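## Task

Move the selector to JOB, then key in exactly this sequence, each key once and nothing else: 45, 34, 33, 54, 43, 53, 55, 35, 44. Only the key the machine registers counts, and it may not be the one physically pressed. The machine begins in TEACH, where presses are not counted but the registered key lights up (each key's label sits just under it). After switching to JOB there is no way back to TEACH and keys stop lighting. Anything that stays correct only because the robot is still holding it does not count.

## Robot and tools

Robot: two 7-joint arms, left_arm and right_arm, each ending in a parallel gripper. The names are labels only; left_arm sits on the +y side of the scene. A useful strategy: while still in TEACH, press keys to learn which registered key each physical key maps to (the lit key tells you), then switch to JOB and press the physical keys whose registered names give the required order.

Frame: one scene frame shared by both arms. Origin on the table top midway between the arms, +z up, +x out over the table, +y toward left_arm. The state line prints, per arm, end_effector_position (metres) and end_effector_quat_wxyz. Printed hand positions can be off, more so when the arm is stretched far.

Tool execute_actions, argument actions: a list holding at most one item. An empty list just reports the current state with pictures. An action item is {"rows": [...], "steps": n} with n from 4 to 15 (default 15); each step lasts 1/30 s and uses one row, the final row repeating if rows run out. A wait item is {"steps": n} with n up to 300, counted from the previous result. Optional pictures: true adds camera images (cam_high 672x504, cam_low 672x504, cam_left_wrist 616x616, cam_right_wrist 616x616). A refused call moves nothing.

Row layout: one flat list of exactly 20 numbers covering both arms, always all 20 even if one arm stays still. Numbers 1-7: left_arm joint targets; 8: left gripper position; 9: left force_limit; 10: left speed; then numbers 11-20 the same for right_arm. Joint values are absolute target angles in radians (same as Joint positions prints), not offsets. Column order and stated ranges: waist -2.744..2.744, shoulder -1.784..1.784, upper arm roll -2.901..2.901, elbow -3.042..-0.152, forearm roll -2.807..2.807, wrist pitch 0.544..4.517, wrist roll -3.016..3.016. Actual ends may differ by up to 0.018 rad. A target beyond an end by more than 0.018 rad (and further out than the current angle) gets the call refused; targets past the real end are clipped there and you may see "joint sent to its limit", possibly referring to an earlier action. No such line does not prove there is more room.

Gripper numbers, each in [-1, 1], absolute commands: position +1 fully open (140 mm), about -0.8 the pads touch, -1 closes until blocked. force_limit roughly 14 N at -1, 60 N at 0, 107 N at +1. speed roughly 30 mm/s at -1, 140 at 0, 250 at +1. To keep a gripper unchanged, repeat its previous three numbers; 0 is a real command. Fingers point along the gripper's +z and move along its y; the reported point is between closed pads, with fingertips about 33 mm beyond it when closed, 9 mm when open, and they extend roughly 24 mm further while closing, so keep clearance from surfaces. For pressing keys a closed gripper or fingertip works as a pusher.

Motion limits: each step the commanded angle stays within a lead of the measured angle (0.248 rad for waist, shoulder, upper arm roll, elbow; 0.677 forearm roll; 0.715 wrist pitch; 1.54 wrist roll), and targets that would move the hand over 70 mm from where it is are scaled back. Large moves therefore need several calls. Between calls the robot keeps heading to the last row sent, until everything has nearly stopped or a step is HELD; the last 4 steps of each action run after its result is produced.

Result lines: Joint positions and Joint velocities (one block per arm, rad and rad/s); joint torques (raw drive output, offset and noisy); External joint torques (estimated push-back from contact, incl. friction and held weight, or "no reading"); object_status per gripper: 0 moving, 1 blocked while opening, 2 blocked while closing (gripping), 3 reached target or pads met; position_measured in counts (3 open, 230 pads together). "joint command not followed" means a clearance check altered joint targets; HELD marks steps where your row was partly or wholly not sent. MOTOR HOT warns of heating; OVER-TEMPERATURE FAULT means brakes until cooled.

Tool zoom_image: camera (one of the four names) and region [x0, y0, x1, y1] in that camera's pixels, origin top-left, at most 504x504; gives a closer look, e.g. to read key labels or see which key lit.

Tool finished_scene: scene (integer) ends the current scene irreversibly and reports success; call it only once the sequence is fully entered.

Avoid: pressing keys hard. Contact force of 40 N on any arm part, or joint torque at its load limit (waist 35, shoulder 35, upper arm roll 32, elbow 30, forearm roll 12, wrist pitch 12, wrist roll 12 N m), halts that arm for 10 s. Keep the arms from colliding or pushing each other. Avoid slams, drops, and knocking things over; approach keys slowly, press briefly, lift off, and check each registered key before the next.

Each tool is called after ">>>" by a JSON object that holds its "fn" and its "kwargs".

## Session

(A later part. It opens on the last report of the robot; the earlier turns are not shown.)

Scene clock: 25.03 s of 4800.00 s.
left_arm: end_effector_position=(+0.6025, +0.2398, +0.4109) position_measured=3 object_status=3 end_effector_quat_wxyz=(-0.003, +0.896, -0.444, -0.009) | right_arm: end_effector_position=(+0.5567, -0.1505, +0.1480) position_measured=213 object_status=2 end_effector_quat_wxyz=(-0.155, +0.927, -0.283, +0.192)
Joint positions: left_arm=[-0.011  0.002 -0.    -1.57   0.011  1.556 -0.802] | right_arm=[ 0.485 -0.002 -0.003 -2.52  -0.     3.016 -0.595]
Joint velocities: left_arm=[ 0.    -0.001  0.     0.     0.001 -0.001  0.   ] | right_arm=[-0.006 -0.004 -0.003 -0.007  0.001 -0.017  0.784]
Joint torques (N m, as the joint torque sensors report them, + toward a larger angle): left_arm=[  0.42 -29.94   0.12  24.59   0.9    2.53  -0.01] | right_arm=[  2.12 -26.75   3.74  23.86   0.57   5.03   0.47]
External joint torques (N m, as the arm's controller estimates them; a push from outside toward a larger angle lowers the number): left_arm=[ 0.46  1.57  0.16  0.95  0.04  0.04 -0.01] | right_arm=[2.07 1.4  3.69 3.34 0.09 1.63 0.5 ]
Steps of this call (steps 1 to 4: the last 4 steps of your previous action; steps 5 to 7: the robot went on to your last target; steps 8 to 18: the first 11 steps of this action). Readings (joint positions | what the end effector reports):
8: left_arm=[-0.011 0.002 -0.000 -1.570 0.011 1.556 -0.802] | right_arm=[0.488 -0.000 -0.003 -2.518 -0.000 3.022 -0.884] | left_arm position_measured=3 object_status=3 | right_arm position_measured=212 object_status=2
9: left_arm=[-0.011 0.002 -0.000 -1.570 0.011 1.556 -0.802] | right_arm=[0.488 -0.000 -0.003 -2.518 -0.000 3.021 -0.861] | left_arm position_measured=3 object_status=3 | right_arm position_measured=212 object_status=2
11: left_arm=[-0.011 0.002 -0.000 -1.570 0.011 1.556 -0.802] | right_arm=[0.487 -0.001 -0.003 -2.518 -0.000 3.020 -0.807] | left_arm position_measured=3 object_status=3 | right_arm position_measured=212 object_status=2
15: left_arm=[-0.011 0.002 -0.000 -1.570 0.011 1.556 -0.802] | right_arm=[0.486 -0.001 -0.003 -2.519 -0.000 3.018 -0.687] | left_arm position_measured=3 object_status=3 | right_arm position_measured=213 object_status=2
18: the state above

>>> {"fn": "execute_actions", "kwargs": {"actions": [{"rows":[[-0.011,0.002,0,-1.57,0.011,1.556,-0.802,1,0,0,0.483,-0.003,0,-2.521,0,3.014,-0.2,-1,-0.6,-0.3],[-0.011,0.002,0,-1.57,0.011,1.556,-0.802,1,0,0,0.483,-0.003,0,-2.521,0,3.014,-0.2,-1,-0.6,-0.3],[-0.011,0.002,0,-1.57,0.011,1.556,-0.802,1,0,0,0.483,-0.003,0,-2.521,0,3.014,-0.2,-1,-0.6,-0.3],[-0.011,0.002,0,-1.57,0.011,1.556,-0.802,1,0,0,0.483,-0.003,0,-2.521,0,3.014,-0.2,-1,-0.6,-0.3],[-0.011,0.002,0,-1.57,0.011,1.556,-0.802,1,0,0,0.483,-0.003,0,-2.521,0,3.014,-0.05,-1,-0.6,-0.3],[-0.011,0.002,0,-1.57,0.011,1.556,-0.802,1,0,0,0.483,-0.003,0,-2.521,0,3.014,-0.05,-1,-0.6,-0.3],[-0.011,0.002,0,-1.57,0.011,1.556,-0.802,1,0,0,0.483,-0.003,0,-2.521,0,3.014,-0.05,-1,-0.6,-0.3],[-0.011,0.002,0,-1.57,0.011,1.556,-0.802,1,0,0,0.483,-0.003,0,-2.521,0,3.014,0.1,-1,-0.6,-0.3]],"steps":15}], "pictures": true}}

Scene clock: 25.73 s of 4800.00 s.
left_arm: end_effector_position=(+0.6025, +0.2398, +0.4109) position_measured=3 object_status=3 end_effector_quat_wxyz=(-0.003, +0.896, -0.444, -0.009) | right_arm: end_effector_position=(+0.5536, -0.1539, +0.1452) position_measured=214 object_status=2 end_effector_quat_wxyz=(-0.189, +0.841, -0.485, +0.150)
Joint positions: left_arm=[-0.011  0.002 -0.    -1.57   0.011  1.556 -0.802] | right_arm=[ 0.482 -0.005 -0.004 -2.525 -0.     3.007 -0.145]
Joint velocities: left_arm=[ 0.    -0.001  0.     0.001 -0.001  0.     0.001] | right_arm=[-0.001 -0.006  0.001 -0.011  0.001 -0.015  0.782]
Joint torques (N m, as the joint torque sensors report them, + toward a larger angle): left_arm=[  0.72 -30.24   0.31  24.56   0.86   2.53  -0.01] | right_arm=[  0.12 -26.75   3.66  23.76   0.57   4.88   0.52]
External joint torques (N m, as the arm's controller estimates them; a push from outside toward a larger angle lowers the number): left_arm=[ 0.76  1.5   0.34  0.76  0.    0.02 -0.01] | right_arm=[0.05 1.23 3.6  3.27 0.11 1.51 0.55]
Steps of this call (steps 1 to 4: the last 4 steps of your previous action; steps 5 to 10: the robot went on to your last target; steps 11 to 21: the first 11 steps of this action). Readings (joint positions | what the end effector reports):
11: left_arm=[-0.011 0.002 -0.000 -1.570 0.011 1.556 -0.802] | right_arm=[0.484 -0.004 -0.004 -2.522 -0.000 3.012 -0.415] | left_arm position_measured=3 object_status=3 | right_arm position_measured=214 object_status=2
12: left_arm=[-0.011 0.002 -0.000 -1.570 0.011 1.556 -0.802] | right_arm=[0.484 -0.004 -0.004 -2.522 -0.000 3.011 -0.393] | left_arm position_measured=3 object_status=3 | right_arm position_measured=214 object_status=0
14: left_arm=[-0.011 0.002 -0.000 -1.570 0.011 1.556 -0.802] | right_arm=[0.483 -0.004 -0.004 -2.522 -0.000 3.010 -0.356] | left_arm position_measured=3 object_status=3 | right_arm position_measured=214 object_status=0
18: left_arm=[-0.011 0.002 -0.000 -1.570 0.011 1.556 -0.802] | right_arm=[0.483 -0.005 -0.004 -2.523 -0.000 3.008 -0.237] | left_arm position_measured=3 object_status=3 | right_arm position_measured=214 object_status=2
21: the state above

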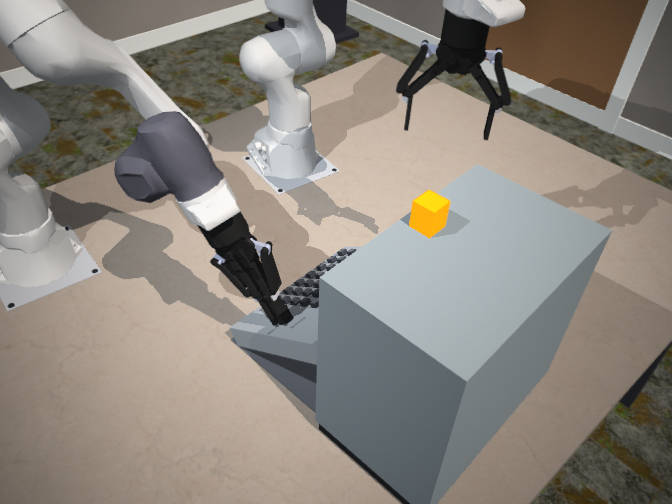

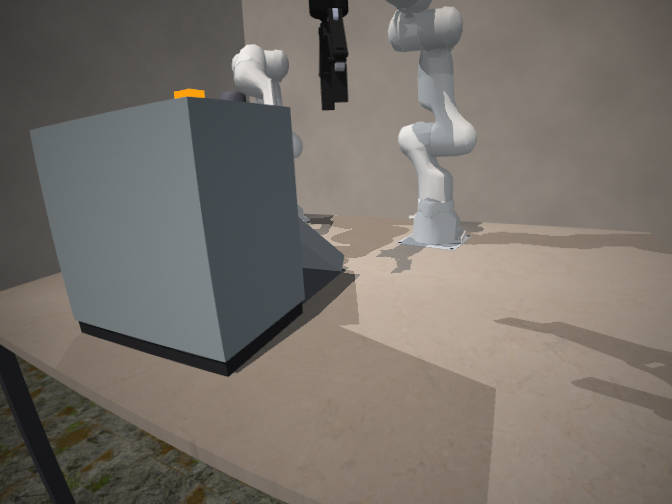

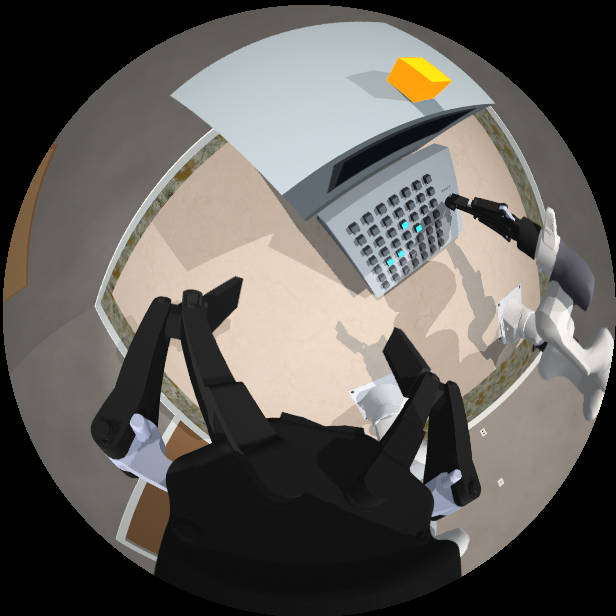

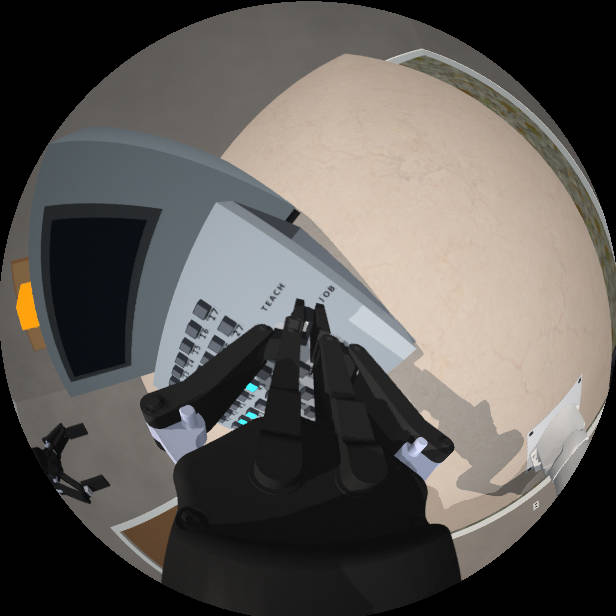

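>>> {"fn": "execute_actions", "kwargs": {"actions": [{"rows":[[-0.011,0.002,0,-1.57,0.011,1.556,-0.802,1,0,0,0.482,-0.005,0,-2.525,0,3.007,0.2,-1,-0.6,-0.3],[-0.011,0.002,0,-1.57,0.011,1.556,-0.802,1,0,0,0.482,-0.005,0,-2.525,0,3.007,0.2,-1,-0.6,-0.3],[-0.011,0.002,0,-1.57,0.011,1.556,-0.802,1,0,0,0.482,-0.005,0,-2.525,0,3.007,0.2,-1,-0.6,-0.3],[-0.011,0.002,0,-1.57,0.011,1.556,-0.802,1,0,0,0.482,-0.005,0,-2.525,0,3.007,0.3,-1,-0.6,-0.3],[-0.011,0.002,0,-1.57,0.011,1.556,-0.802,1,0,0,0.482,-0.005,0,-2.525,0,3.007,0.3,-1,-0.6,-0.3],[-0.011,0.002,0,-1.57,0.011,1.556,-0.802,1,0,0,0.482,-0.005,0,-2.525,0,3.007,0.3,-1,-0.6,-0.3],[-0.011,0.002,0,-1.57,0.011,1.556,-0.802,1,0,0,0.482,-0.005,0,-2.525,0,3.007,0.4,-1,-0.6,-0.3]],"steps":15}], "pictures": true}}

Scene clock: 26.37 s of 4800.00 s.
left_arm: end_effector_position=(+0.6025, +0.2398, +0.4109) position_measured=3 object_status=3 end_effector_quat_wxyz=(-0.003, +0.896, -0.444, -0.009) | right_arm: end_effector_position=(+0.5502, -0.1551, +0.1427) position_measured=214 object_status=2 end_effector_quat_wxyz=(-0.210, +0.736, -0.634, +0.110)
Joint positions: left_arm=[-0.011  0.002 -0.    -1.57   0.011  1.556 -0.802] | right_arm=[ 0.482 -0.008 -0.003 -2.53  -0.     2.999  0.23 ]
Joint velocities: left_arm=[ 0.    -0.001  0.    -0.    -0.    -0.     0.002] | right_arm=[ 0.001 -0.003  0.003 -0.005  0.    -0.011  0.531]
Joint torques (N m, as the joint torque sensors report them, + toward a larger angle): left_arm=[  0.62 -29.71   0.67  24.65   0.85   2.54   0.  ] | right_arm=[ -0.32 -26.16   3.06  24.45   0.58   4.83   0.47]
External joint torques (N m, as the arm's controller estimates them; a push from outside toward a larger angle lowers the number): left_arm=[ 0.57  1.78  0.62  1.02 -0.01  0.06  0.  ] | right_arm=[-0.38  1.78  3.02  3.91  0.12  1.47  0.5 ]
Steps of this call (steps 1 to 4: the last 4 steps of your previous action; steps 5 to 8: the robot went on to your last target; steps 9 to 19: the first 11 steps of this action). Readings (joint positions | what the end effector reports):
9: left_arm=[-0.011 0.002 -0.000 -1.570 0.011 1.556 -0.802] | right_arm=[0.482 -0.007 -0.004 -2.527 -0.000 3.003 0.012] | left_arm position_measured=3 object_status=3 | right_arm position_measured=214 object_status=2
10: left_arm=[-0.011 0.002 -0.000 -1.570 0.011 1.556 -0.802] | right_arm=[0.482 -0.007 -0.004 -2.527 -0.000 3.003 0.030] | left_arm position_measured=3 object_status=3 | right_arm position_measured=214 object_status=2
12: left_arm=[-0.011 0.002 -0.000 -1.570 0.011 1.556 -0.802] | right_arm=[0.482 -0.007 -0.004 -2.528 -0.000 3.002 0.071] | left_arm position_measured=3 object_status=3 | right_arm position_measured=214 object_status=2
16: left_arm=[-0.011 0.002 -0.000 -1.570 0.011 1.556 -0.802] | right_arm=[0.482 -0.008 -0.004 -2.529 -0.000 3.001 0.168] | left_arm position_measured=3 object_status=3 | right_arm position_measured=214 object_status=2
19: the state above

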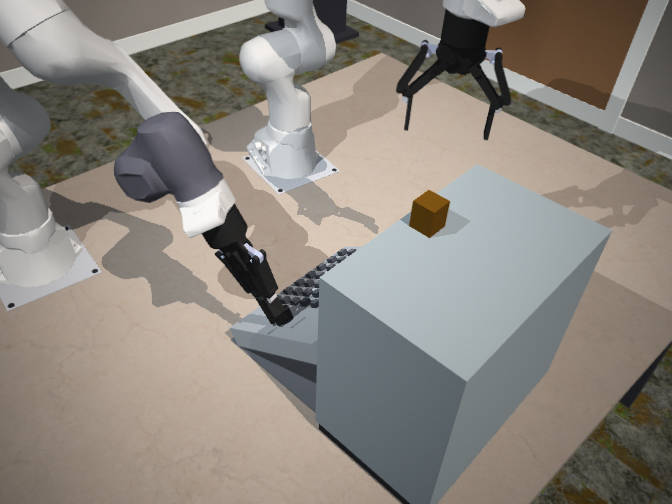

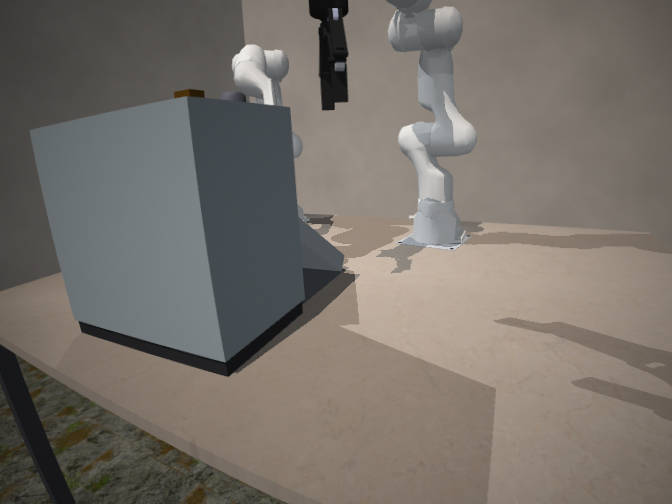

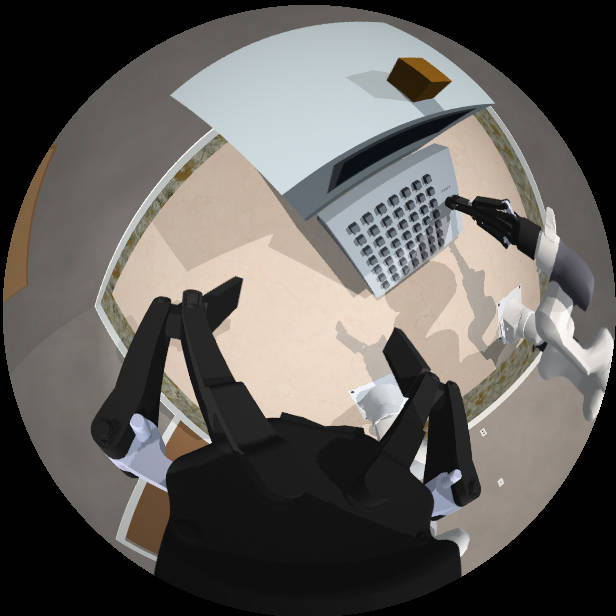

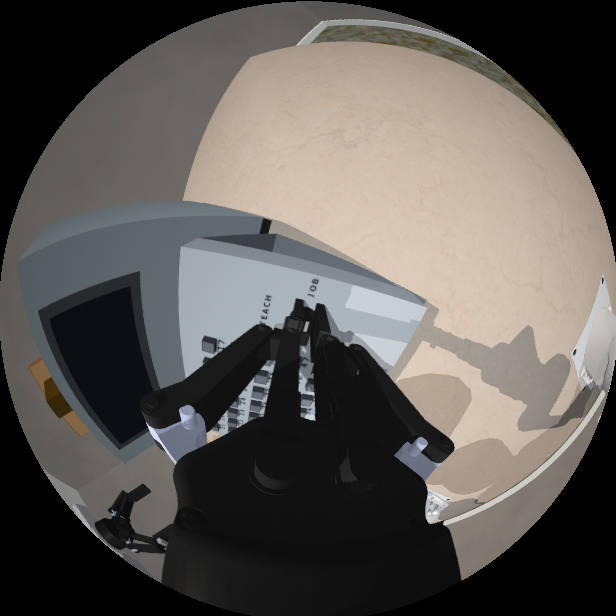

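>>> {"fn": "execute_actions", "kwargs": {"actions": [{"rows":[[-0.011,0.002,0,-1.57,0.011,1.556,-0.802,1,0,0,0.482,-0.008,0,-2.53,0,2.999,0.3,-0.5,0,0.5],[-0.011,0.002,0,-1.57,0.011,1.556,-0.802,1,0,0,0.482,-0.008,0,-2.53,0,2.999,0.3,-0.5,0,0.5],[-0.011,0.002,0,-1.57,0.011,1.556,-0.802,1,0,0,0.482,-0.008,0,-2.53,0,2.999,0.3,-0.5,0,0.5],[-0.011,0.002,0,-1.57,0.011,1.556,-0.802,1,0,0,0.482,-0.008,0,-2.53,0,2.999,0.3,-0.5,0,0.5],[-0.011,0.002,0,-1.57,0.011,1.556,-0.802,1,0,0,0.482,-0.008,0,-2.53,0,2.999,0.3,-0.5,0,0.5],[-0.011,0.002,0,-1.57,0.011,1.556,-0.802,1,0,0,0.482,-0.008,0,-2.53,0,2.999,0.3,-0.5,0,0.5],[-0.011,0.002,0,-1.57,0.011,1.556,-0.802,1,0,0,0.482,-0.008,0,-2.53,0,2.999,0.3,-0.5,0,0.5],[-0.011,0.002,0,-1.57,0.011,1.556,-0.802,1,0,0,0.482,-0.1,0,-2.56,0,2.945,0.3,-0.5,0,0.5]],"steps":15}]}}

>>> {"fn": "execute_actions", "kwargs": {"actions": [{"rows":[[-0.011,0.002,0,-1.57,0.011,1.556,-0.802,1,0,0,0.482,-0.1,0,-2.56,0,2.945,0.3,-0.5,0,0.5],[-0.011,0.002,0,-1.57,0.011,1.556,-0.802,1,0,0,0.482,-0.1,0,-2.56,0,2.945,0.3,-0.5,0,0.5],[-0.011,0.002,0,-1.57,0.011,1.556,-0.802,1,0,0,0.482,-0.1,0,-2.56,0,2.945,0.3,-0.5,0,0.5],[-0.011,0.002,0,-1.57,0.011,1.556,-0.802,1,0,0,0.482,-0.1,0,-2.56,0,2.945,0.3,-0.5,0,0.5],[-0.011,0.002,0,-1.57,0.011,1.556,-0.802,1,0,0,0.55,-0.06,0,-2.47,0,2.93,2.04,-1,0,0],[-0.011,0.002,0,-1.57,0.011,1.556,-0.802,1,0,0,0.55,-0.06,0,-2.47,0,2.93,2.04,-1,0,0],[-0.011,0.002,0,-1.57,0.011,1.556,-0.802,1,0,0,0.55,-0.06,0,-2.47,0,2.93,2.04,-1,0,0],[-0.011,0.002,0,-1.57,0.011,1.556,-0.802,1,0,0,0.55,-0.06,0,-2.47,0,2.93,2.04,-1,0,0],[-0.011,0.002,0,-1.57,0.011,1.556,-0.802,1,0,0,0.55,-0.06,0,-2.47,0,2.93,2.04,-1,0,0],[-0.011,0.002,0,-1.57,0.011,1.556,-0.802,1,0,0,0.55,-0.06,0,-2.47,0,2.93,2.04,-1,0,0],[-0.011,0.002,0,-1.57,0.011,1.556,-0.802,1,0,0,0.609,0.03,0,-2.4,0,2.965,2.04,-1,0,0]],"steps":15}]}}

>>> {"fn": "execute_actions", "kwargs": {"actions": [{"steps":20}]}}

>>> {"fn": "execute_actions", "kwargs": {"actions": [{"rows":[[-0.011,0.002,0,-1.57,0.011,1.556,-0.802,1,0,0,0.609,0.068,0,-2.388,0,2.985,2.04,-1,0,0]],"steps":15}], "pictures": true}}

Scene clock: 27.23 s of 4800.00 s.
left_arm: end_effector_position=(+0.6025, +0.2398, +0.4109) position_measured=3 object_status=3 end_effector_quat_wxyz=(-0.003, +0.896, -0.444, -0.009) | right_arm: end_effector_position=(+0.5441, -0.1568, +0.1660) position_measured=192 object_status=0 end_effector_quat_wxyz=(-0.222, +0.707, -0.664, +0.104)
Joint positions: left_arm=[-0.011  0.002 -0.    -1.57   0.011  1.556 -0.802] | right_arm=[ 0.482 -0.08  -0.002 -2.553 -0.     2.969  0.318]
Joint velocities: left_arm=[-0.     0.    -0.002 -0.    -0.001 -0.     0.001] | right_arm=[-0.001 -0.359  0.    -0.001  0.001 -0.107 -0.041]
Joint torques (N m, as the joint torque sensors report them, + toward a larger angle): left_arm=[  0.62 -30.08   0.08  24.47   0.89   2.51  -0.02] | right_arm=[  0.12 -21.2    2.35  18.01   0.63   2.34  -0.37]
External joint torques (N m, as the arm's controller estimates them; a push from outside toward a larger angle lowers the number): left_arm=[ 0.65  1.35  0.12  0.86  0.04  0.02 -0.02] | right_arm=[ 0.25 -1.95  2.54 -0.08  0.11 -0.33 -0.35]
Steps of this call (steps 1 to 4: the last 4 steps of your previous action; steps 5 to 15: the robot went on to your last target; steps 16 to 26: the first 11 steps of this action). Readings (joint positions | what the end effector reports):
16: left_arm=[-0.011 0.002 -0.000 -1.570 0.011 1.556 -0.802] | right_arm=[0.482 -0.009 -0.003 -2.530 -0.000 2.997 0.342] | left_arm position_measured=3 object_status=3 | right_arm position_measured=214 object_status=0
17: left_arm=[-0.011 0.002 -0.000 -1.570 0.011 1.556 -0.802] | right_arm=[0.482 -0.009 -0.003 -2.530 -0.000 2.997 0.338] | left_arm position_measured=3 object_status=3 | right_arm position_measured=213 object_status=0
19: left_arm=[-0.011 0.002 -0.000 -1.570 0.011 1.556 -0.802] | right_arm=[0.482 -0.009 -0.003 -2.530 -0.000 2.997 0.332] | left_arm position_measured=3 object_status=3 | right_arm position_measured=192 object_status=0
23: left_arm=[-0.011 0.002 -0.000 -1.570 0.011 1.556 -0.802] | right_arm=[0.482 -0.023 -0.002 -2.540 -0.000 2.988 0.322] | left_arm position_measured=3 object_status=3 | right_arm position_measured=192 object_status=0
26: the state above

Scene clock: 27.73 s of 4800.00 s.
left_arm: end_effector_position=(+0.6025, +0.2398, +0.4109) position_measured=3 object_status=3 end_effector_quat_wxyz=(-0.003, +0.896, -0.444, -0.009) | right_arm: end_effector_position=(+0.5572, -0.1018, +0.1924) position_measured=233 object_status=0 end_effector_quat_wxyz=(+0.263, -0.382, +0.886, +0.012)
Joint positions: left_arm=[-0.011  0.002 -0.    -1.57   0.011  1.556 -0.802] | right_arm=[ 0.558 -0.048 -0.004 -2.457  0.     2.942  1.21 ]
Joint velocities: left_arm=[ 0.001  0.     0.001  0.    -0.     0.     0.   ] | right_arm=[ 0.443  0.791 -0.072  0.827  0.003  0.177  2.728]
Joint torques (N m, as the joint torque sensors report them, + toward a larger angle): left_arm=[  0.98 -29.88  -0.1   25.     0.87   2.56  -0.04] | right_arm=[  9.3  -20.23   7.54  16.     0.5    2.31   0.76]
External joint torques (N m, as the arm's controller estimates them; a push from outside toward a larger angle lowers the number): left_arm=[ 0.93  1.62 -0.15  1.34  0.01  0.07 -0.04] | right_arm=[2.13 0.86 0.54 1.76 0.57 0.19 0.8 ]
Steps of this call (steps 1 to 4: the last 4 steps of your previous action; steps 5 to 15: the first 11 steps of this action). Readings (joint positions | what the end effector reports):
5: left_arm=[-0.011 0.002 -0.000 -1.570 0.011 1.556 -0.802] | right_arm=[0.482 -0.100 -0.002 -2.556 -0.000 2.957 0.312] | left_arm position_measured=3 object_status=3 | right_arm position_measured=192 object_status=3
6: left_arm=[-0.011 0.002 -0.000 -1.570 0.011 1.556 -0.802] | right_arm=[0.482 -0.100 -0.002 -2.557 -0.000 2.955 0.312] | left_arm position_measured=3 object_status=3 | right_arm position_measured=192 object_status=3
8: left_arm=[-0.011 0.002 -0.000 -1.570 0.011 1.556 -0.802] | right_arm=[0.482 -0.100 -0.002 -2.558 -0.000 2.952 0.311] | left_arm position_measured=3 object_status=3 | right_arm position_measured=192 object_status=3
12: left_arm=[-0.011 0.002 -0.000 -1.570 0.011 1.556 -0.802] | right_arm=[0.533 -0.068 -0.002 -2.489 0.000 2.941 0.889] | left_arm position_measured=3 object_status=3 | right_arm position_measured=213 object_status=0
15: the state above

Scene clock: 28.40 s of 4800.00 s.
left_arm: end_effector_position=(+0.6025, +0.2398, +0.4109) position_measured=3 object_status=3 end_effector_quat_wxyz=(-0.003, +0.896, -0.444, -0.009) | right_arm: end_effector_position=(+0.5581, -0.0623, +0.1793) position_measured=233 object_status=3 end_effector_quat_wxyz=(+0.238, -0.066, +0.963, +0.112)
Joint positions: left_arm=[-0.011  0.002 -0.    -1.57   0.011  1.556 -0.802] | right_arm=[ 0.607  0.029  0.002 -2.402  0.     2.963  1.942]
Joint velocities: left_arm=[-0.001  0.     0.001 -0.     0.    -0.001 -0.001] | right_arm=[-0.001 -0.001 -0.001  0.002 -0.     0.001  0.307]
Joint torques (N m, as the joint torque sensors report them, + toward a larger angle): left_arm=[  0.87 -30.08  -0.07  24.82   0.88   2.5   -0.03] | right_arm=[  1.09 -30.85   0.02  23.81   0.53   3.67   0.28]
External joint torques (N m, as the arm's controller estimates them; a push from outside toward a larger angle lowers the number): left_arm=[ 0.87  1.34 -0.07  1.22  0.02  0.02 -0.03] | right_arm=[ 1.22 -0.44  0.12  2.17 -0.03  0.34  0.29]
Kept back: nothing.
Steps of this call (steps 1 to 4: the last 4 steps of your previous action; steps 5 to 20: the robot went on to your last target). Readings (joint positions | what the end effector reports):
1: left_arm=[-0.011 0.002 -0.000 -1.570 0.011 1.556 -0.802] | right_arm=[0.572 -0.023 -0.004 -2.435 0.000 2.947 1.295] | left_arm position_measured=3 object_status=3 | right_arm position_measured=233 object_status=0
2: left_arm=[-0.011 0.002 -0.000 -1.570 0.011 1.556 -0.802] | right_arm=[0.585 -0.004 -0.002 -2.422 0.000 2.951 1.372] | left_arm position_measured=3 object_status=3 | right_arm position_measured=233 object_status=0
4: left_arm=[-0.011 0.002 -0.000 -1.570 0.011 1.556 -0.802] | right_arm=[0.600 0.018 0.001 -2.411 0.000 2.954 1.502] | left_arm position_measured=3 object_status=3 | right_arm position_measured=233 object_status=0
8: left_arm=[-0.011 0.002 -0.000 -1.570 0.011 1.556 -0.802] | right_arm=[0.607 0.029 0.002 -2.405 0.000 2.958 1.691] | left_arm position_measured=3 object_status=3 | right_arm position_measured=233 object_status=3
20: the state above

Scene clock: 28.77 s of 4800.00 s.
left_arm: end_effector_position=(+0.6025, +0.2398, +0.4109) position_measured=3 object_status=3 end_effector_quat_wxyz=(-0.003, +0.896, -0.444, -0.009) | right_arm: end_effector_position=(+0.5611, -0.0606, +0.1651) position_measured=233 object_status=3 end_effector_quat_wxyz=(+0.230, -0.035, +0.965, +0.118)
Joint positions: left_arm=[-0.011  0.002 -0.    -1.57   0.011  1.556 -0.802] | right_arm=[ 0.607  0.068  0.002 -2.39   0.     2.98   2.007]
Joint velocities: left_arm=[ 0.001 -0.    -0.001 -0.     0.     0.    -0.   ] | right_arm=[ 0.    -0.001  0.     0.006 -0.     0.018  0.092]
Joint torques (N m, as the joint torque sensors report them, + toward a larger angle): left_arm=[  0.92 -29.99   0.07  24.41   0.9    2.48  -0.09] | right_arm=[  0.83 -32.05   0.02  23.46   0.52   3.62   0.21]
External joint torques (N m, as the arm's controller estimates them; a push from outside toward a larger angle lowers the number): left_arm=[ 0.95  1.61  0.09  0.72  0.04 -0.01 -0.09] | right_arm=[ 0.78 -0.94 -0.1   2.45  0.    0.36  0.21]
Steps of this call (steps 1 to 11: the first 11 steps of this action). Readings (joint positions | what the end effector reports):
1: left_arm=[-0.011 0.002 -0.000 -1.570 0.011 1.556 -0.802] | right_arm=[0.607 0.035 0.002 -2.397 0.000 2.966 1.952] | left_arm position_measured=3 object_status=3 | right_arm position_measured=233 object_status=3
2: left_arm=[-0.011 0.002 -0.000 -1.570 0.011 1.556 -0.802] | right_arm=[0.607 0.044 0.002 -2.393 0.000 2.970 1.960] | left_arm position_measured=3 object_status=3 | right_arm position_measured=233 object_status=3
4: left_arm=[-0.011 0.002 -0.000 -1.570 0.011 1.556 -0.802] | right_arm=[0.607 0.059 0.002 -2.392 0.000 2.974 1.975] | left_arm position_measured=3 object_status=3 | right_arm position_measured=233 object_status=3
8: left_arm=[-0.011 0.002 -0.000 -1.570 0.011 1.556 -0.802] | right_arm=[0.607 0.067 0.002 -2.391 0.000 2.978 1.996] | left_arm position_measured=3 object_status=3 | right_arm position_measured=233 object_status=3
11: the state above

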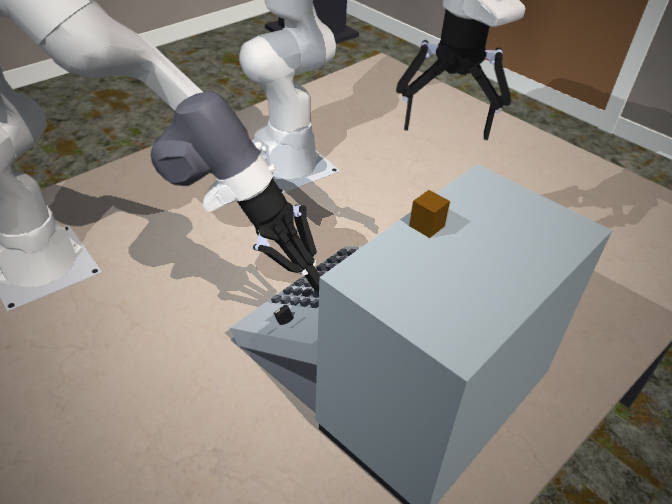

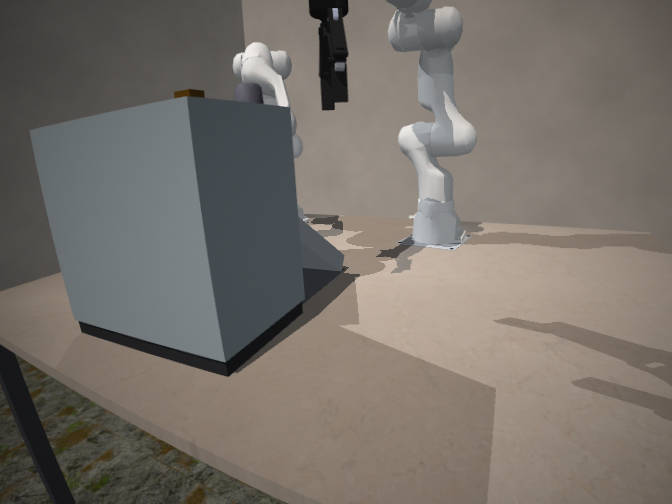

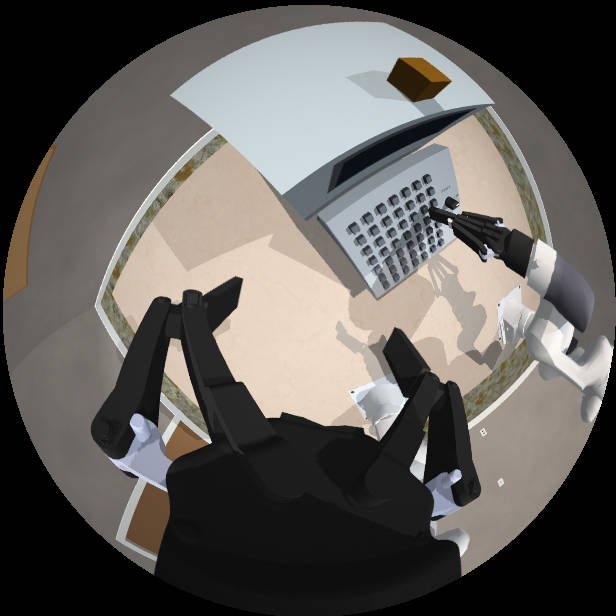

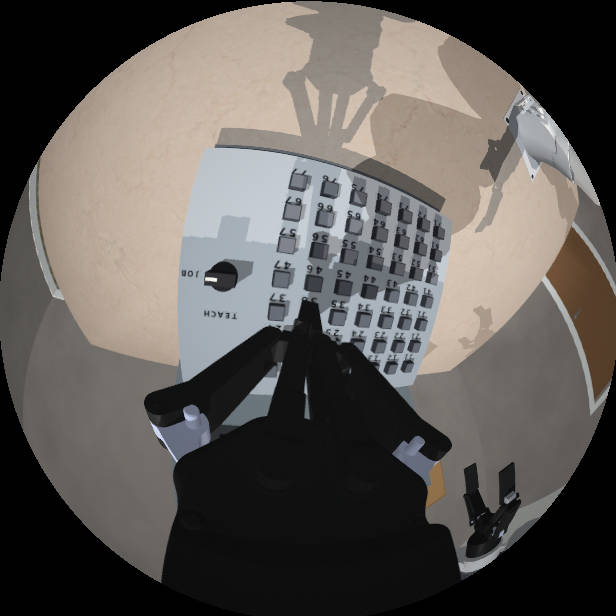

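>>> {"fn": "execute_actions", "kwargs": {"actions": [{"rows":[[-0.011,0.002,0,-1.57,0.011,1.556,-0.802,1,0,0,0.609,0.07,0,-2.381,0,2.988,2.04,-1,0,0],[-0.011,0.002,0,-1.57,0.011,1.556,-0.802,1,0,0,0.609,0.07,0,-2.381,0,2.988,2.04,-1,0,0],[-0.011,0.002,0,-1.57,0.011,1.556,-0.802,1,0,0,0.609,0.07,0,-2.381,0,2.988,2.04,-1,0,0],[-0.011,0.002,0,-1.57,0.011,1.556,-0.802,1,0,0,0.609,0.07,0,-2.381,0,2.988,2.04,-1,0,0],[-0.011,0.002,0,-1.57,0.011,1.556,-0.802,1,0,0,0.609,0.082,0,-2.379,0,2.993,2.04,-1,0,0],[-0.011,0.002,0,-1.57,0.011,1.556,-0.802,1,0,0,0.609,0.082,0,-2.379,0,2.993,2.04,-1,0,0],[-0.011,0.002,0,-1.57,0.011,1.556,-0.802,1,0,0,0.609,0.082,0,-2.379,0,2.993,2.04,-1,0,0],[-0.011,0.002,0,-1.57,0.011,1.556,-0.802,1,0,0,0.609,0.082,0,-2.379,0,2.993,2.04,-1,0,0],[-0.011,0.002,0,-1.57,0.011,1.556,-0.802,1,0,0,0.609,0.092,0,-2.377,0,2.998,2.04,-1,0,0]],"steps":15}], "pictures": true}}

Scene clock: 29.40 s of 4800.00 s.
left_arm: end_effector_position=(+0.6025, +0.2398, +0.4109) position_measured=3 object_status=3 end_effector_quat_wxyz=(-0.003, +0.896, -0.444, -0.009) | right_arm: end_effector_position=(+0.5650, -0.0584, +0.1611) position_measured=233 object_status=3 end_effector_quat_wxyz=(+0.230, -0.023, +0.965, +0.121)
Joint positions: left_arm=[-0.011  0.002 -0.    -1.57   0.011  1.556 -0.802] | right_arm=[ 0.607  0.087  0.002 -2.379  0.     2.992  2.031]
Joint velocities: left_arm=[-0.001  0.001  0.     0.001  0.002 -0.001 -0.001] | right_arm=[ 0.001  0.069  0.001 -0.    -0.001  0.022  0.009]
Joint torques (N m, as the joint torque sensors report them, + toward a larger angle): left_arm=[  0.71 -30.01   0.2   24.67   0.91   2.55   0.  ] | right_arm=[  1.01 -33.79   0.24  23.45   0.49   3.72   0.25]
External joint torques (N m, as the arm's controller estimates them; a push from outside toward a larger angle lowers the number): left_arm=[0.77 1.37 0.25 1.08 0.06 0.07 0.  ] | right_arm=[ 0.99 -0.71  0.13  1.92 -0.03  0.28  0.25]
Steps of this call (steps 1 to 4: the last 4 steps of your previous action; steps 5 to 8: the robot went on to your last target; steps 9 to 19: the first 11 steps of this action). Readings (joint positions | what the end effector reports):
9: left_arm=[-0.011 0.002 -0.000 -1.570 0.011 1.556 -0.802] | right_arm=[0.607 0.068 0.002 -2.388 0.000 2.983 2.024] | left_arm position_measured=3 object_status=3 | right_arm position_measured=233 object_status=3
10: left_arm=[-0.011 0.002 -0.000 -1.570 0.011 1.556 -0.802] | right_arm=[0.607 0.069 0.002 -2.387 0.000 2.983 2.025] | left_arm position_measured=3 object_status=3 | right_arm position_measured=233 object_status=3
12: left_arm=[-0.011 0.002 -0.000 -1.570 0.011 1.556 -0.802] | right_arm=[0.607 0.069 0.002 -2.384 0.000 2.984 2.027] | left_arm position_measured=3 object_status=3 | right_arm position_measured=233 object_status=3
16: left_arm=[-0.011 0.002 -0.000 -1.570 0.011 1.556 -0.802] | right_arm=[0.607 0.078 0.002 -2.381 0.000 2.988 2.030] | left_arm position_measured=3 object_status=3 | right_arm position_measured=233 object_status=3
19: the state above

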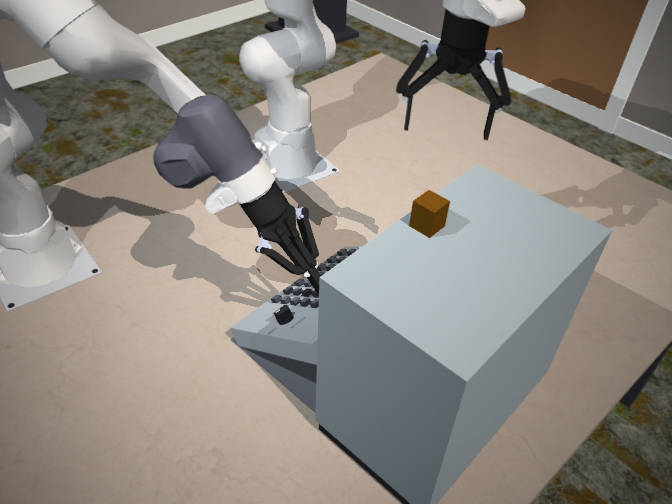

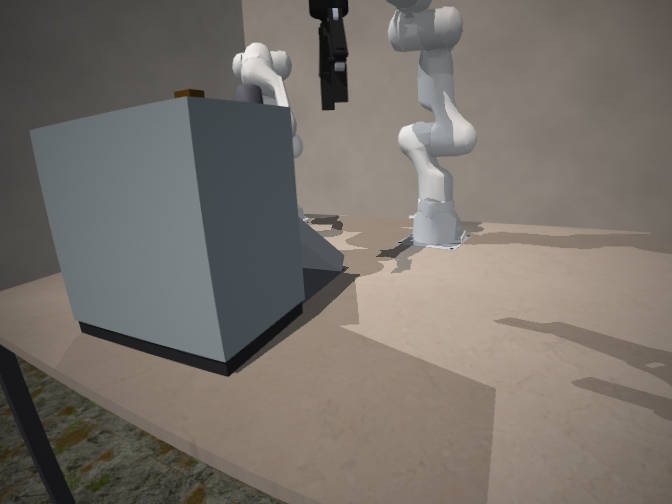

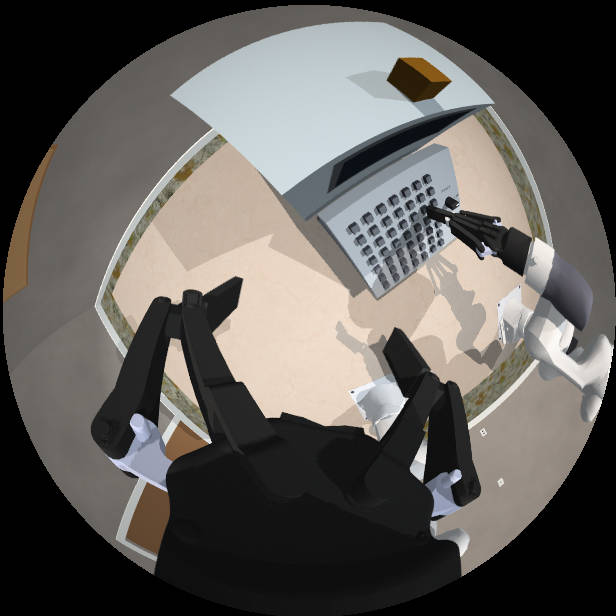

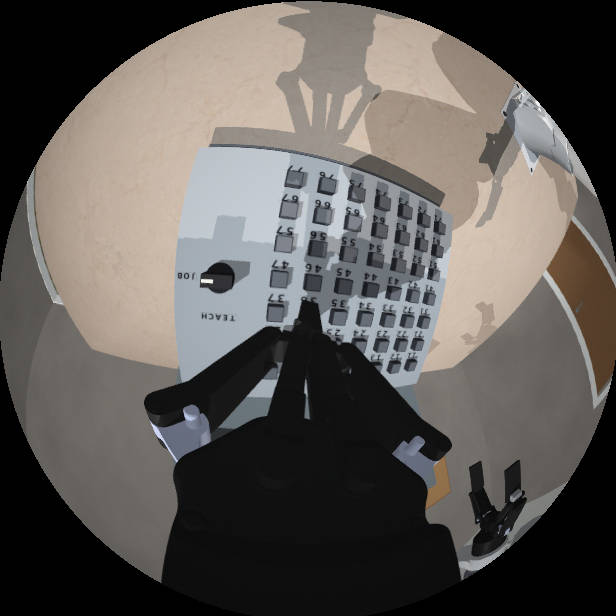

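>>> {"fn": "execute_actions", "kwargs": {"actions": [{"rows":[[-0.011,0.002,0,-1.57,0.011,1.556,-0.802,1,0,0,0.609,0.099,0,-2.375,0,3.002,2.04,-1,0,0],[-0.011,0.002,0,-1.57,0.011,1.556,-0.802,1,0,0,0.609,0.099,0,-2.375,0,3.002,2.04,-1,0,0],[-0.011,0.002,0,-1.57,0.011,1.556,-0.802,1,0,0,0.609,0.099,0,-2.375,0,3.002,2.04,-1,0,0],[-0.011,0.002,0,-1.57,0.011,1.556,-0.802,1,0,0,0.609,0.099,0,-2.375,0,3.002,2.04,-1,0,0],[-0.011,0.002,0,-1.57,0.011,1.556,-0.802,1,0,0,0.609,0.107,0,-2.373,0,3.007,2.04,-1,0,0]],"steps":15}]}}

Scene clock: 29.97 s of 4800.00 s.
left_arm: end_effector_position=(+0.6025, +0.2398, +0.4109) position_measured=3 object_status=3 end_effector_quat_wxyz=(-0.003, +0.896, -0.444, -0.009) | right_arm: end_effector_position=(+0.5674, -0.0575, +0.1565) position_measured=233 object_status=3 end_effector_quat_wxyz=(+0.230, -0.022, +0.965, +0.122)
Joint positions: left_arm=[-0.011  0.002 -0.    -1.57   0.011  1.556 -0.802] | right_arm=[ 0.607  0.103  0.001 -2.374  0.     3.004  2.034]
Joint velocities: left_arm=[-0.    -0.001 -0.001  0.001  0.001 -0.001 -0.   ] | right_arm=[-0.001  0.     0.    -0.     0.     0.     0.002]
Joint torques (N m, as the joint torque sensors report them, + toward a larger angle): left_arm=[  0.46 -30.04   0.36  24.04   0.92   2.53  -0.02] | right_arm=[  0.84 -30.52   0.4   22.55   0.52   3.83   0.05]
External joint torques (N m, as the arm's controller estimates them; a push from outside toward a larger angle lowers the number): left_arm=[ 0.4   1.56  0.29  0.33  0.06  0.03 -0.02] | right_arm=[ 0.96  1.67  0.42  1.62 -0.01  0.53  0.05]
Steps of this call (steps 1 to 4: the last 4 steps of your previous action; steps 5 to 6: the robot went on to your last target; steps 7 to 17: the first 11 steps of this action). Readings (joint positions | what the end effector reports):
7: left_arm=[-0.011 0.002 -0.000 -1.570 0.011 1.556 -0.802] | right_arm=[0.607 0.092 0.002 -2.378 0.000 2.995 2.033] | left_arm position_measured=3 object_status=3 | right_arm position_measured=233 object_status=3
8: left_arm=[-0.011 0.002 -0.000 -1.570 0.011 1.556 -0.802] | right_arm=[0.607 0.094 0.002 -2.377 0.000 2.996 2.033] | left_arm position_measured=3 object_status=3 | right_arm position_measured=233 object_status=3
10: left_arm=[-0.011 0.002 -0.000 -1.570 0.011 1.556 -0.802] | right_arm=[0.607 0.096 0.001 -2.377 0.000 2.998 2.033] | left_arm position_measured=3 object_status=3 | right_arm position_measured=233 object_status=3
14: left_arm=[-0.011 0.002 -0.000 -1.570 0.011 1.556 -0.802] | right_arm=[0.607 0.102 0.001 -2.374 0.000 3.003 2.034] | left_arm position_measured=3 object_status=3 | right_arm position_measured=233 object_status=3
17: the state above

>>> {"fn": "execute_actions", "kwargs": {"actions": [{"rows":[[-0.011,0.002,0,-1.57,0.011,1.556,-0.802,1,0,0,0.609,0.112,0,-2.372,0,3.01,2.04,-1,0,0]],"steps":12}]}}

>>> {"fn": "execute_actions", "kwargs": {"actions": [{"rows":[[-0.011,0.002,0,-1.57,0.011,1.556,-0.802,1,0,0,0.609,0.065,0,-2.388,0,2.985,2.04,-1,0,0],[-0.011,0.002,0,-1.57,0.011,1.556,-0.802,1,0,0,0.609,0.065,0,-2.388,0,2.985,2.04,-1,0,0],[-0.011,0.002,0,-1.57,0.011,1.556,-0.802,1,0,0,0.609,0.065,0,-2.388,0,2.985,2.04,-1,0,0],[-0.011,0.002,0,-1.57,0.011,1.556,-0.802,1,0,0,0.609,0.065,0,-2.388,0,2.985,2.04,-1,0,0],[-0.011,0.002,0,-1.57,0.011,1.556,-0.802,1,0,0,0.609,0.065,0,-2.388,0,2.985,2.04,-1,0,0],[-0.011,0.002,0,-1.57,0.011,1.556,-0.802,1,0,0,0.62,0.085,0,-2.32,0,2.94,2.05,-1,0,0],[-0.011,0.002,0,-1.57,0.011,1.556,-0.802,1,0,0,0.62,0.085,0,-2.32,0,2.94,2.05,-1,0,0],[-0.011,0.002,0,-1.57,0.011,1.556,-0.802,1,0,0,0.634,0.125,0,-2.251,0,2.91,2.065,-1,0,0]],"steps":15}]}}

>>> {"fn": "execute_actions", "kwargs": {"actions": [{"steps":12}]}}

>>> {"fn": "execute_actions", "kwargs": {"actions": [{"rows":[[-0.011,0.002,0,-1.57,0.011,1.556,-0.802,1,0,0,0.634,0.138,0,-2.246,0,2.917,2.065,-1,0,0],[-0.011,0.002,0,-1.57,0.011,1.556,-0.802,1,0,0,0.634,0.138,0,-2.246,0,2.917,2.065,-1,0,0],[-0.011,0.002,0,-1.57,0.011,1.556,-0.802,1,0,0,0.634,0.138,0,-2.246,0,2.917,2.065,-1,0,0],[-0.011,0.002,0,-1.57,0.011,1.556,-0.802,1,0,0,0.634,0.15,0,-2.241,0,2.924,2.065,-1,0,0],[-0.011,0.002,0,-1.57,0.011,1.556,-0.802,1,0,0,0.634,0.15,0,-2.241,0,2.924,2.065,-1,0,0],[-0.011,0.002,0,-1.57,0.011,1.556,-0.802,1,0,0,0.634,0.15,0,-2.241,0,2.924,2.065,-1,0,0],[-0.011,0.002,0,-1.57,0.011,1.556,-0.802,1,0,0,0.634,0.15,0,-2.241,0,2.924,2.065,-1,0,0],[-0.011,0.002,0,-1.57,0.011,1.556,-0.802,1,0,0,0.634,0.158,0,-2.238,0,2.929,2.065,-1,0,0],[-0.011,0.002,0,-1.57,0.011,1.556,-0.802,1,0,0,0.634,0.158,0,-2.238,0,2.929,2.065,-1,0,0],[-0.011,0.002,0,-1.57,0.011,1.556,-0.802,1,0,0,0.634,0.158,0,-2.238,0,2.929,2.065,-1,0,0],[-0.011,0.002,0,-1.57,0.011,1.556,-0.802,1,0,0,0.634,0.158,0,-2.238,0,2.929,2.065,-1,0,0],[-0.011,0.002,0,-1.57,0.011,1.556,-0.802,1,0,0,0.634,0.165,0,-2.235,0,2.933,2.065,-1,0,0]],"steps":15}]}}

>>> {"fn": "execute_actions", "kwargs": {"actions": [{"rows":[[-0.011,0.002,0,-1.57,0.011,1.556,-0.802,1,0,0,0.634,0.165,0,-2.235,0,2.933,2.065,-1,0,0],[-0.011,0.002,0,-1.57,0.011,1.556,-0.802,1,0,0,0.634,0.165,0,-2.235,0,2.933,2.065,-1,0,0],[-0.011,0.002,0,-1.57,0.011,1.556,-0.802,1,0,0,0.634,0.173,0,-2.233,0,2.938,2.065,-1,0,0]],"steps":15}]}}

Scene clock: 30.77 s of 4800.00 s.
left_arm: end_effector_position=(+0.6025, +0.2398, +0.4109) position_measured=3 object_status=3 end_effector_quat_wxyz=(-0.003, +0.896, -0.444, -0.009) | right_arm: end_effector_position=(+0.5676, -0.0574, +0.1563) position_measured=233 object_status=3 end_effector_quat_wxyz=(+0.230, -0.021, +0.965, +0.122)
Joint positions: left_arm=[-0.011  0.002 -0.    -1.57   0.011  1.556 -0.802] | right_arm=[ 0.607  0.103  0.001 -2.374  0.     3.005  2.035]
Joint velocities: left_arm=[-0.     0.    -0.    -0.002  0.001  0.001 -0.   ] | right_arm=[-0.001 -0.     0.001  0.001  0.     0.     0.002]
Joint torques (N m, as the joint torque sensors report them, + toward a larger angle): left_arm=[  0.74 -30.     0.48  24.87   0.8    2.55  -0.03] | right_arm=[  0.97 -27.68   0.49  23.04   0.5    4.16   0.15]
External joint torques (N m, as the arm's controller estimates them; a push from outside toward a larger angle lowers the number): left_arm=[ 0.69  1.49  0.43  1.23 -0.06  0.06 -0.03] | right_arm=[ 0.94  4.58  0.35  2.05 -0.02  0.84  0.15]
Steps of this call (steps 1 to 4: the last 4 steps of your previous action; steps 5 to 15: the robot went on to your last target; step 16: nothing new was sent; steps 17 to 24: the first 8 steps of this action). Readings (joint positions | what the end effector reports):
17: left_arm=[-0.011 0.002 -0.000 -1.570 0.011 1.556 -0.802] | right_arm=[0.607 0.103 0.001 -2.374 0.000 3.004 2.035] | left_arm position_measured=3 object_status=3 | right_arm position_measured=233 object_status=3
18: left_arm=[-0.011 0.002 -0.000 -1.570 0.011 1.556 -0.802] | right_arm=[0.607 0.103 0.001 -2.374 0.000 3.005 2.035] | left_arm position_measured=3 object_status=3 | right_arm position_measured=233 object_status=3
20: left_arm=[-0.011 0.002 -0.000 -1.570 0.011 1.556 -0.802] | right_arm=[0.607 0.103 0.001 -2.374 0.000 3.005 2.035] | left_arm position_measured=3 object_status=3 | right_arm position_measured=233 object_status=3
24: the state above

Scene clock: 31.27 s of 4800.00 s.
left_arm: end_effector_position=(+0.6025, +0.2398, +0.4109) position_measured=3 object_status=3 end_effector_quat_wxyz=(-0.003, +0.896, -0.444, -0.009) | right_arm: end_effector_position=(+0.5893, -0.0299, +0.1924) position_measured=233 object_status=3 end_effector_quat_wxyz=(+0.242, -0.026, +0.961, +0.133)
Joint positions: left_arm=[-0.011  0.002 -0.    -1.57   0.011  1.556 -0.802] | right_arm=[ 0.628  0.113 -0.    -2.27   0.     2.943  2.045]
Joint velocities: left_arm=[ 0.    -0.001  0.001  0.     0.     0.     0.001] | right_arm=[ 0.076  0.112  0.004  0.273  0.001 -0.17   0.049]
Joint torques (N m, as the joint torque sensors report them, + toward a larger angle): left_arm=[  0.55 -30.07   0.17  24.35   0.88   2.55   0.04] | right_arm=[  0.3  -33.15   0.55  20.78   0.57   2.63   0.27]
External joint torques (N m, as the arm's controller estimates them; a push from outside toward a larger angle lowers the number): left_arm=[0.39 1.51 0.01 0.67 0.   0.06 0.04] | right_arm=[ 1.86 -0.25  1.92  1.46 -0.08 -0.31  0.27]
Steps of this call (steps 1 to 4: the last 4 steps of your previous action; steps 5 to 15: the first 11 steps of this action). Readings (joint positions | what the end effector reports):
5: left_arm=[-0.011 0.002 -0.000 -1.570 0.011 1.556 -0.802] | right_arm=[0.607 0.097 0.001 -2.378 0.000 3.002 2.035] | left_arm position_measured=3 object_status=3 | right_arm position_measured=233 object_status=3
6: left_arm=[-0.011 0.002 -0.000 -1.570 0.011 1.556 -0.802] | right_arm=[0.607 0.087 0.001 -2.382 0.000 2.999 2.035] | left_arm position_measured=3 object_status=3 | right_arm position_measured=233 object_status=3
8: left_arm=[-0.011 0.002 -0.000 -1.570 0.011 1.556 -0.802] | right_arm=[0.607 0.073 0.001 -2.384 0.000 2.995 2.035] | left_arm position_measured=3 object_status=3 | right_arm position_measured=233 object_status=3
12: left_arm=[-0.011 0.002 -0.000 -1.570 0.011 1.556 -0.802] | right_arm=[0.616 0.089 -0.001 -2.326 0.000 2.965 2.039] | left_arm position_measured=3 object_status=3 | right_arm position_measured=233 object_status=3
15: the state above

Scene clock: 31.67 s of 4800.00 s.
left_arm: end_effector_position=(+0.6025, +0.2398, +0.4109) position_measured=3 object_status=3 end_effector_quat_wxyz=(-0.003, +0.896, -0.444, -0.009) | right_arm: end_effector_position=(+0.5879, -0.0278, +0.1880) position_measured=233 object_status=3 end_effector_quat_wxyz=(+0.232, -0.023, +0.964, +0.129)
Joint positions: left_arm=[-0.011  0.002 -0.    -1.57   0.011  1.556 -0.802] | right_arm=[ 0.632  0.124 -0.    -2.253  0.     2.915  2.056]
Joint velocities: left_arm=[ 0.001 -0.     0.    -0.     0.001  0.    -0.   ] | right_arm=[ 0.001  0.002  0.     0.002 -0.001 -0.018  0.014]
Joint torques (N m, as the joint torque sensors report them, + toward a larger angle): left_arm=[  0.73 -30.48   0.25  24.37   0.85   2.5    0.03] | right_arm=[  1.13 -34.94   1.42  23.96   0.55   2.96   0.15]
External joint torques (N m, as the arm's controller estimates them; a push from outside toward a larger angle lowers the number): left_arm=[ 0.56  0.98  0.08  0.76 -0.02  0.02  0.03] | right_arm=[ 1.09 -0.85  1.26  1.83 -0.03 -0.35  0.15]
Kept back: nothing.
Steps of this call (steps 1 to 4: the last 4 steps of your previous action; steps 5 to 12: the robot went on to your last target). Readings (joint positions | what the end effector reports):
1: left_arm=[-0.011 0.002 -0.000 -1.570 0.011 1.556 -0.802] | right_arm=[0.630 0.116 -0.000 -2.263 0.000 2.938 2.046] | left_arm position_measured=3 object_status=3 | right_arm position_measured=233 object_status=3
2: left_arm=[-0.011 0.002 -0.000 -1.570 0.011 1.556 -0.802] | right_arm=[0.631 0.118 -0.000 -2.259 0.000 2.933 2.048] | left_arm position_measured=3 object_status=3 | right_arm position_measured=233 object_status=3
4: left_arm=[-0.011 0.002 -0.000 -1.570 0.011 1.556 -0.802] | right_arm=[0.632 0.121 -0.000 -2.255 0.000 2.926 2.050] | left_arm position_measured=3 object_status=3 | right_arm position_measured=233 object_status=3
8: left_arm=[-0.011 0.002 -0.000 -1.570 0.011 1.556 -0.802] | right_arm=[0.632 0.124 -0.000 -2.253 0.000 2.918 2.053] | left_arm position_measured=3 object_status=3 | right_arm position_measured=233 object_status=3
12: the state above

Scene clock: 32.03 s of 4800.00 s.
left_arm: end_effector_position=(+0.6025, +0.2398, +0.4109) position_measured=3 object_status=3 end_effector_quat_wxyz=(-0.003, +0.896, -0.444, -0.009) | right_arm: end_effector_position=(+0.5901, -0.0265, +0.1749) position_measured=233 object_status=3 end_effector_quat_wxyz=(+0.227, -0.021, +0.965, +0.127)
Joint positions: left_arm=[-0.011  0.002 -0.    -1.57   0.011  1.556 -0.802] | right_arm=[ 0.632  0.156 -0.    -2.241  0.     2.923  2.058]
Joint velocities: left_arm=[-0.001 -0.002  0.001  0.    -0.002 -0.001 -0.001] | right_arm=[ 0.001  0.035 -0.     0.009 -0.001  0.022  0.004]
Joint torques (N m, as the joint torque sensors report them, + toward a larger angle): left_arm=[  0.77 -30.33  -0.06  24.82   0.87   2.5   -0.04] | right_arm=[  1.1  -36.57   1.25  24.53   0.56   3.69   0.24]
External joint torques (N m, as the arm's controller estimates them; a push from outside toward a larger angle lowers the number): left_arm=[ 0.83  1.15  0.    1.19  0.02  0.01 -0.04] | right_arm=[ 1.05 -0.58  1.06  2.1  -0.01  0.33  0.24]
Steps of this call (steps 1 to 11: the first 11 steps of this action). Readings (joint positions | what the end effector reports):
1: left_arm=[-0.011 0.002 -0.000 -1.570 0.011 1.556 -0.802] | right_arm=[0.632 0.126 -0.000 -2.251 0.000 2.915 2.056] | left_arm position_measured=3 object_status=3 | right_arm position_measured=233 object_status=3
2: left_arm=[-0.011 0.002 -0.000 -1.570 0.011 1.556 -0.802] | right_arm=[0.632 0.129 -0.000 -2.249 0.000 2.915 2.056] | left_arm position_measured=3 object_status=3 | right_arm position_measured=233 object_status=3
4: left_arm=[-0.011 0.002 -0.000 -1.570 0.011 1.556 -0.802] | right_arm=[0.632 0.136 -0.000 -2.247 0.000 2.916 2.057] | left_arm position_measured=3 object_status=3 | right_arm position_measured=233 object_status=3
8: left_arm=[-0.011 0.002 -0.000 -1.570 0.011 1.556 -0.802] | right_arm=[0.632 0.149 -0.000 -2.243 0.000 2.920 2.058] | left_arm position_measured=3 object_status=3 | right_arm position_measured=233 object_status=3
11: the state above

Scene clock: 32.53 s of 4800.00 s.
left_arm: end_effector_position=(+0.6025, +0.2398, +0.4109) position_measured=3 object_status=3 end_effector_quat_wxyz=(-0.003, +0.896, -0.444, -0.009) | right_arm: end_effector_position=(+0.5926, -0.0250, +0.1728) position_measured=233 object_status=3 end_effector_quat_wxyz=(+0.229, -0.021, +0.965, +0.128)
Joint positions: left_arm=[-0.011  0.002 -0.    -1.57   0.011  1.556 -0.802] | right_arm=[ 0.632  0.166 -0.    -2.235  0.     2.932  2.06 ]
Joint velocities: left_arm=[-0.001  0.001 -0.001  0.    -0.002  0.    -0.001] | right_arm=[ 0.001  0.     0.    -0.     0.001 -0.     0.002]
Joint torques (N m, as the joint torque sensors report them, + toward a larger angle): left_arm=[  0.66 -29.95   0.02  24.11   0.86   2.53  -0.03] | right_arm=[  1.05 -31.78   1.41  24.35   0.56   4.3    0.16]
External joint torques (N m, as the arm's controller estimates them; a push from outside toward a larger angle lowers the number): left_arm=[ 0.72  1.35  0.08  0.57  0.01  0.05 -0.03] | right_arm=[0.96 3.42 1.17 2.5  0.   1.   0.16]
Steps of this call (steps 1 to 4: the last 4 steps of your previous action; steps 5 to 15: the first 11 steps of this action). Readings (joint positions | what the end effector reports):
5: left_arm=[-0.011 0.002 -0.000 -1.570 0.011 1.556 -0.802] | right_arm=[0.632 0.162 -0.000 -2.237 0.000 2.928 2.059] | left_arm position_measured=3 object_status=3 | right_arm position_measured=233 object_status=3
6: left_arm=[-0.011 0.002 -0.000 -1.570 0.011 1.556 -0.802] | right_arm=[0.632 0.162 -0.000 -2.237 0.000 2.928 2.059] | left_arm position_measured=3 object_status=3 | right_arm position_measured=233 object_status=3
8: left_arm=[-0.011 0.002 -0.000 -1.570 0.011 1.556 -0.802] | right_arm=[0.632 0.166 -0.000 -2.236 0.000 2.931 2.059] | left_arm position_measured=3 object_status=3 | right_arm position_measured=233 object_status=3
12: left_arm=[-0.011 0.002 -0.000 -1.570 0.011 1.556 -0.802] | right_arm=[0.632 0.166 -0.000 -2.235 0.000 2.932 2.060] | left_arm position_measured=3 object_status=3 | right_arm position_measured=233 object_status=3
15: the state above


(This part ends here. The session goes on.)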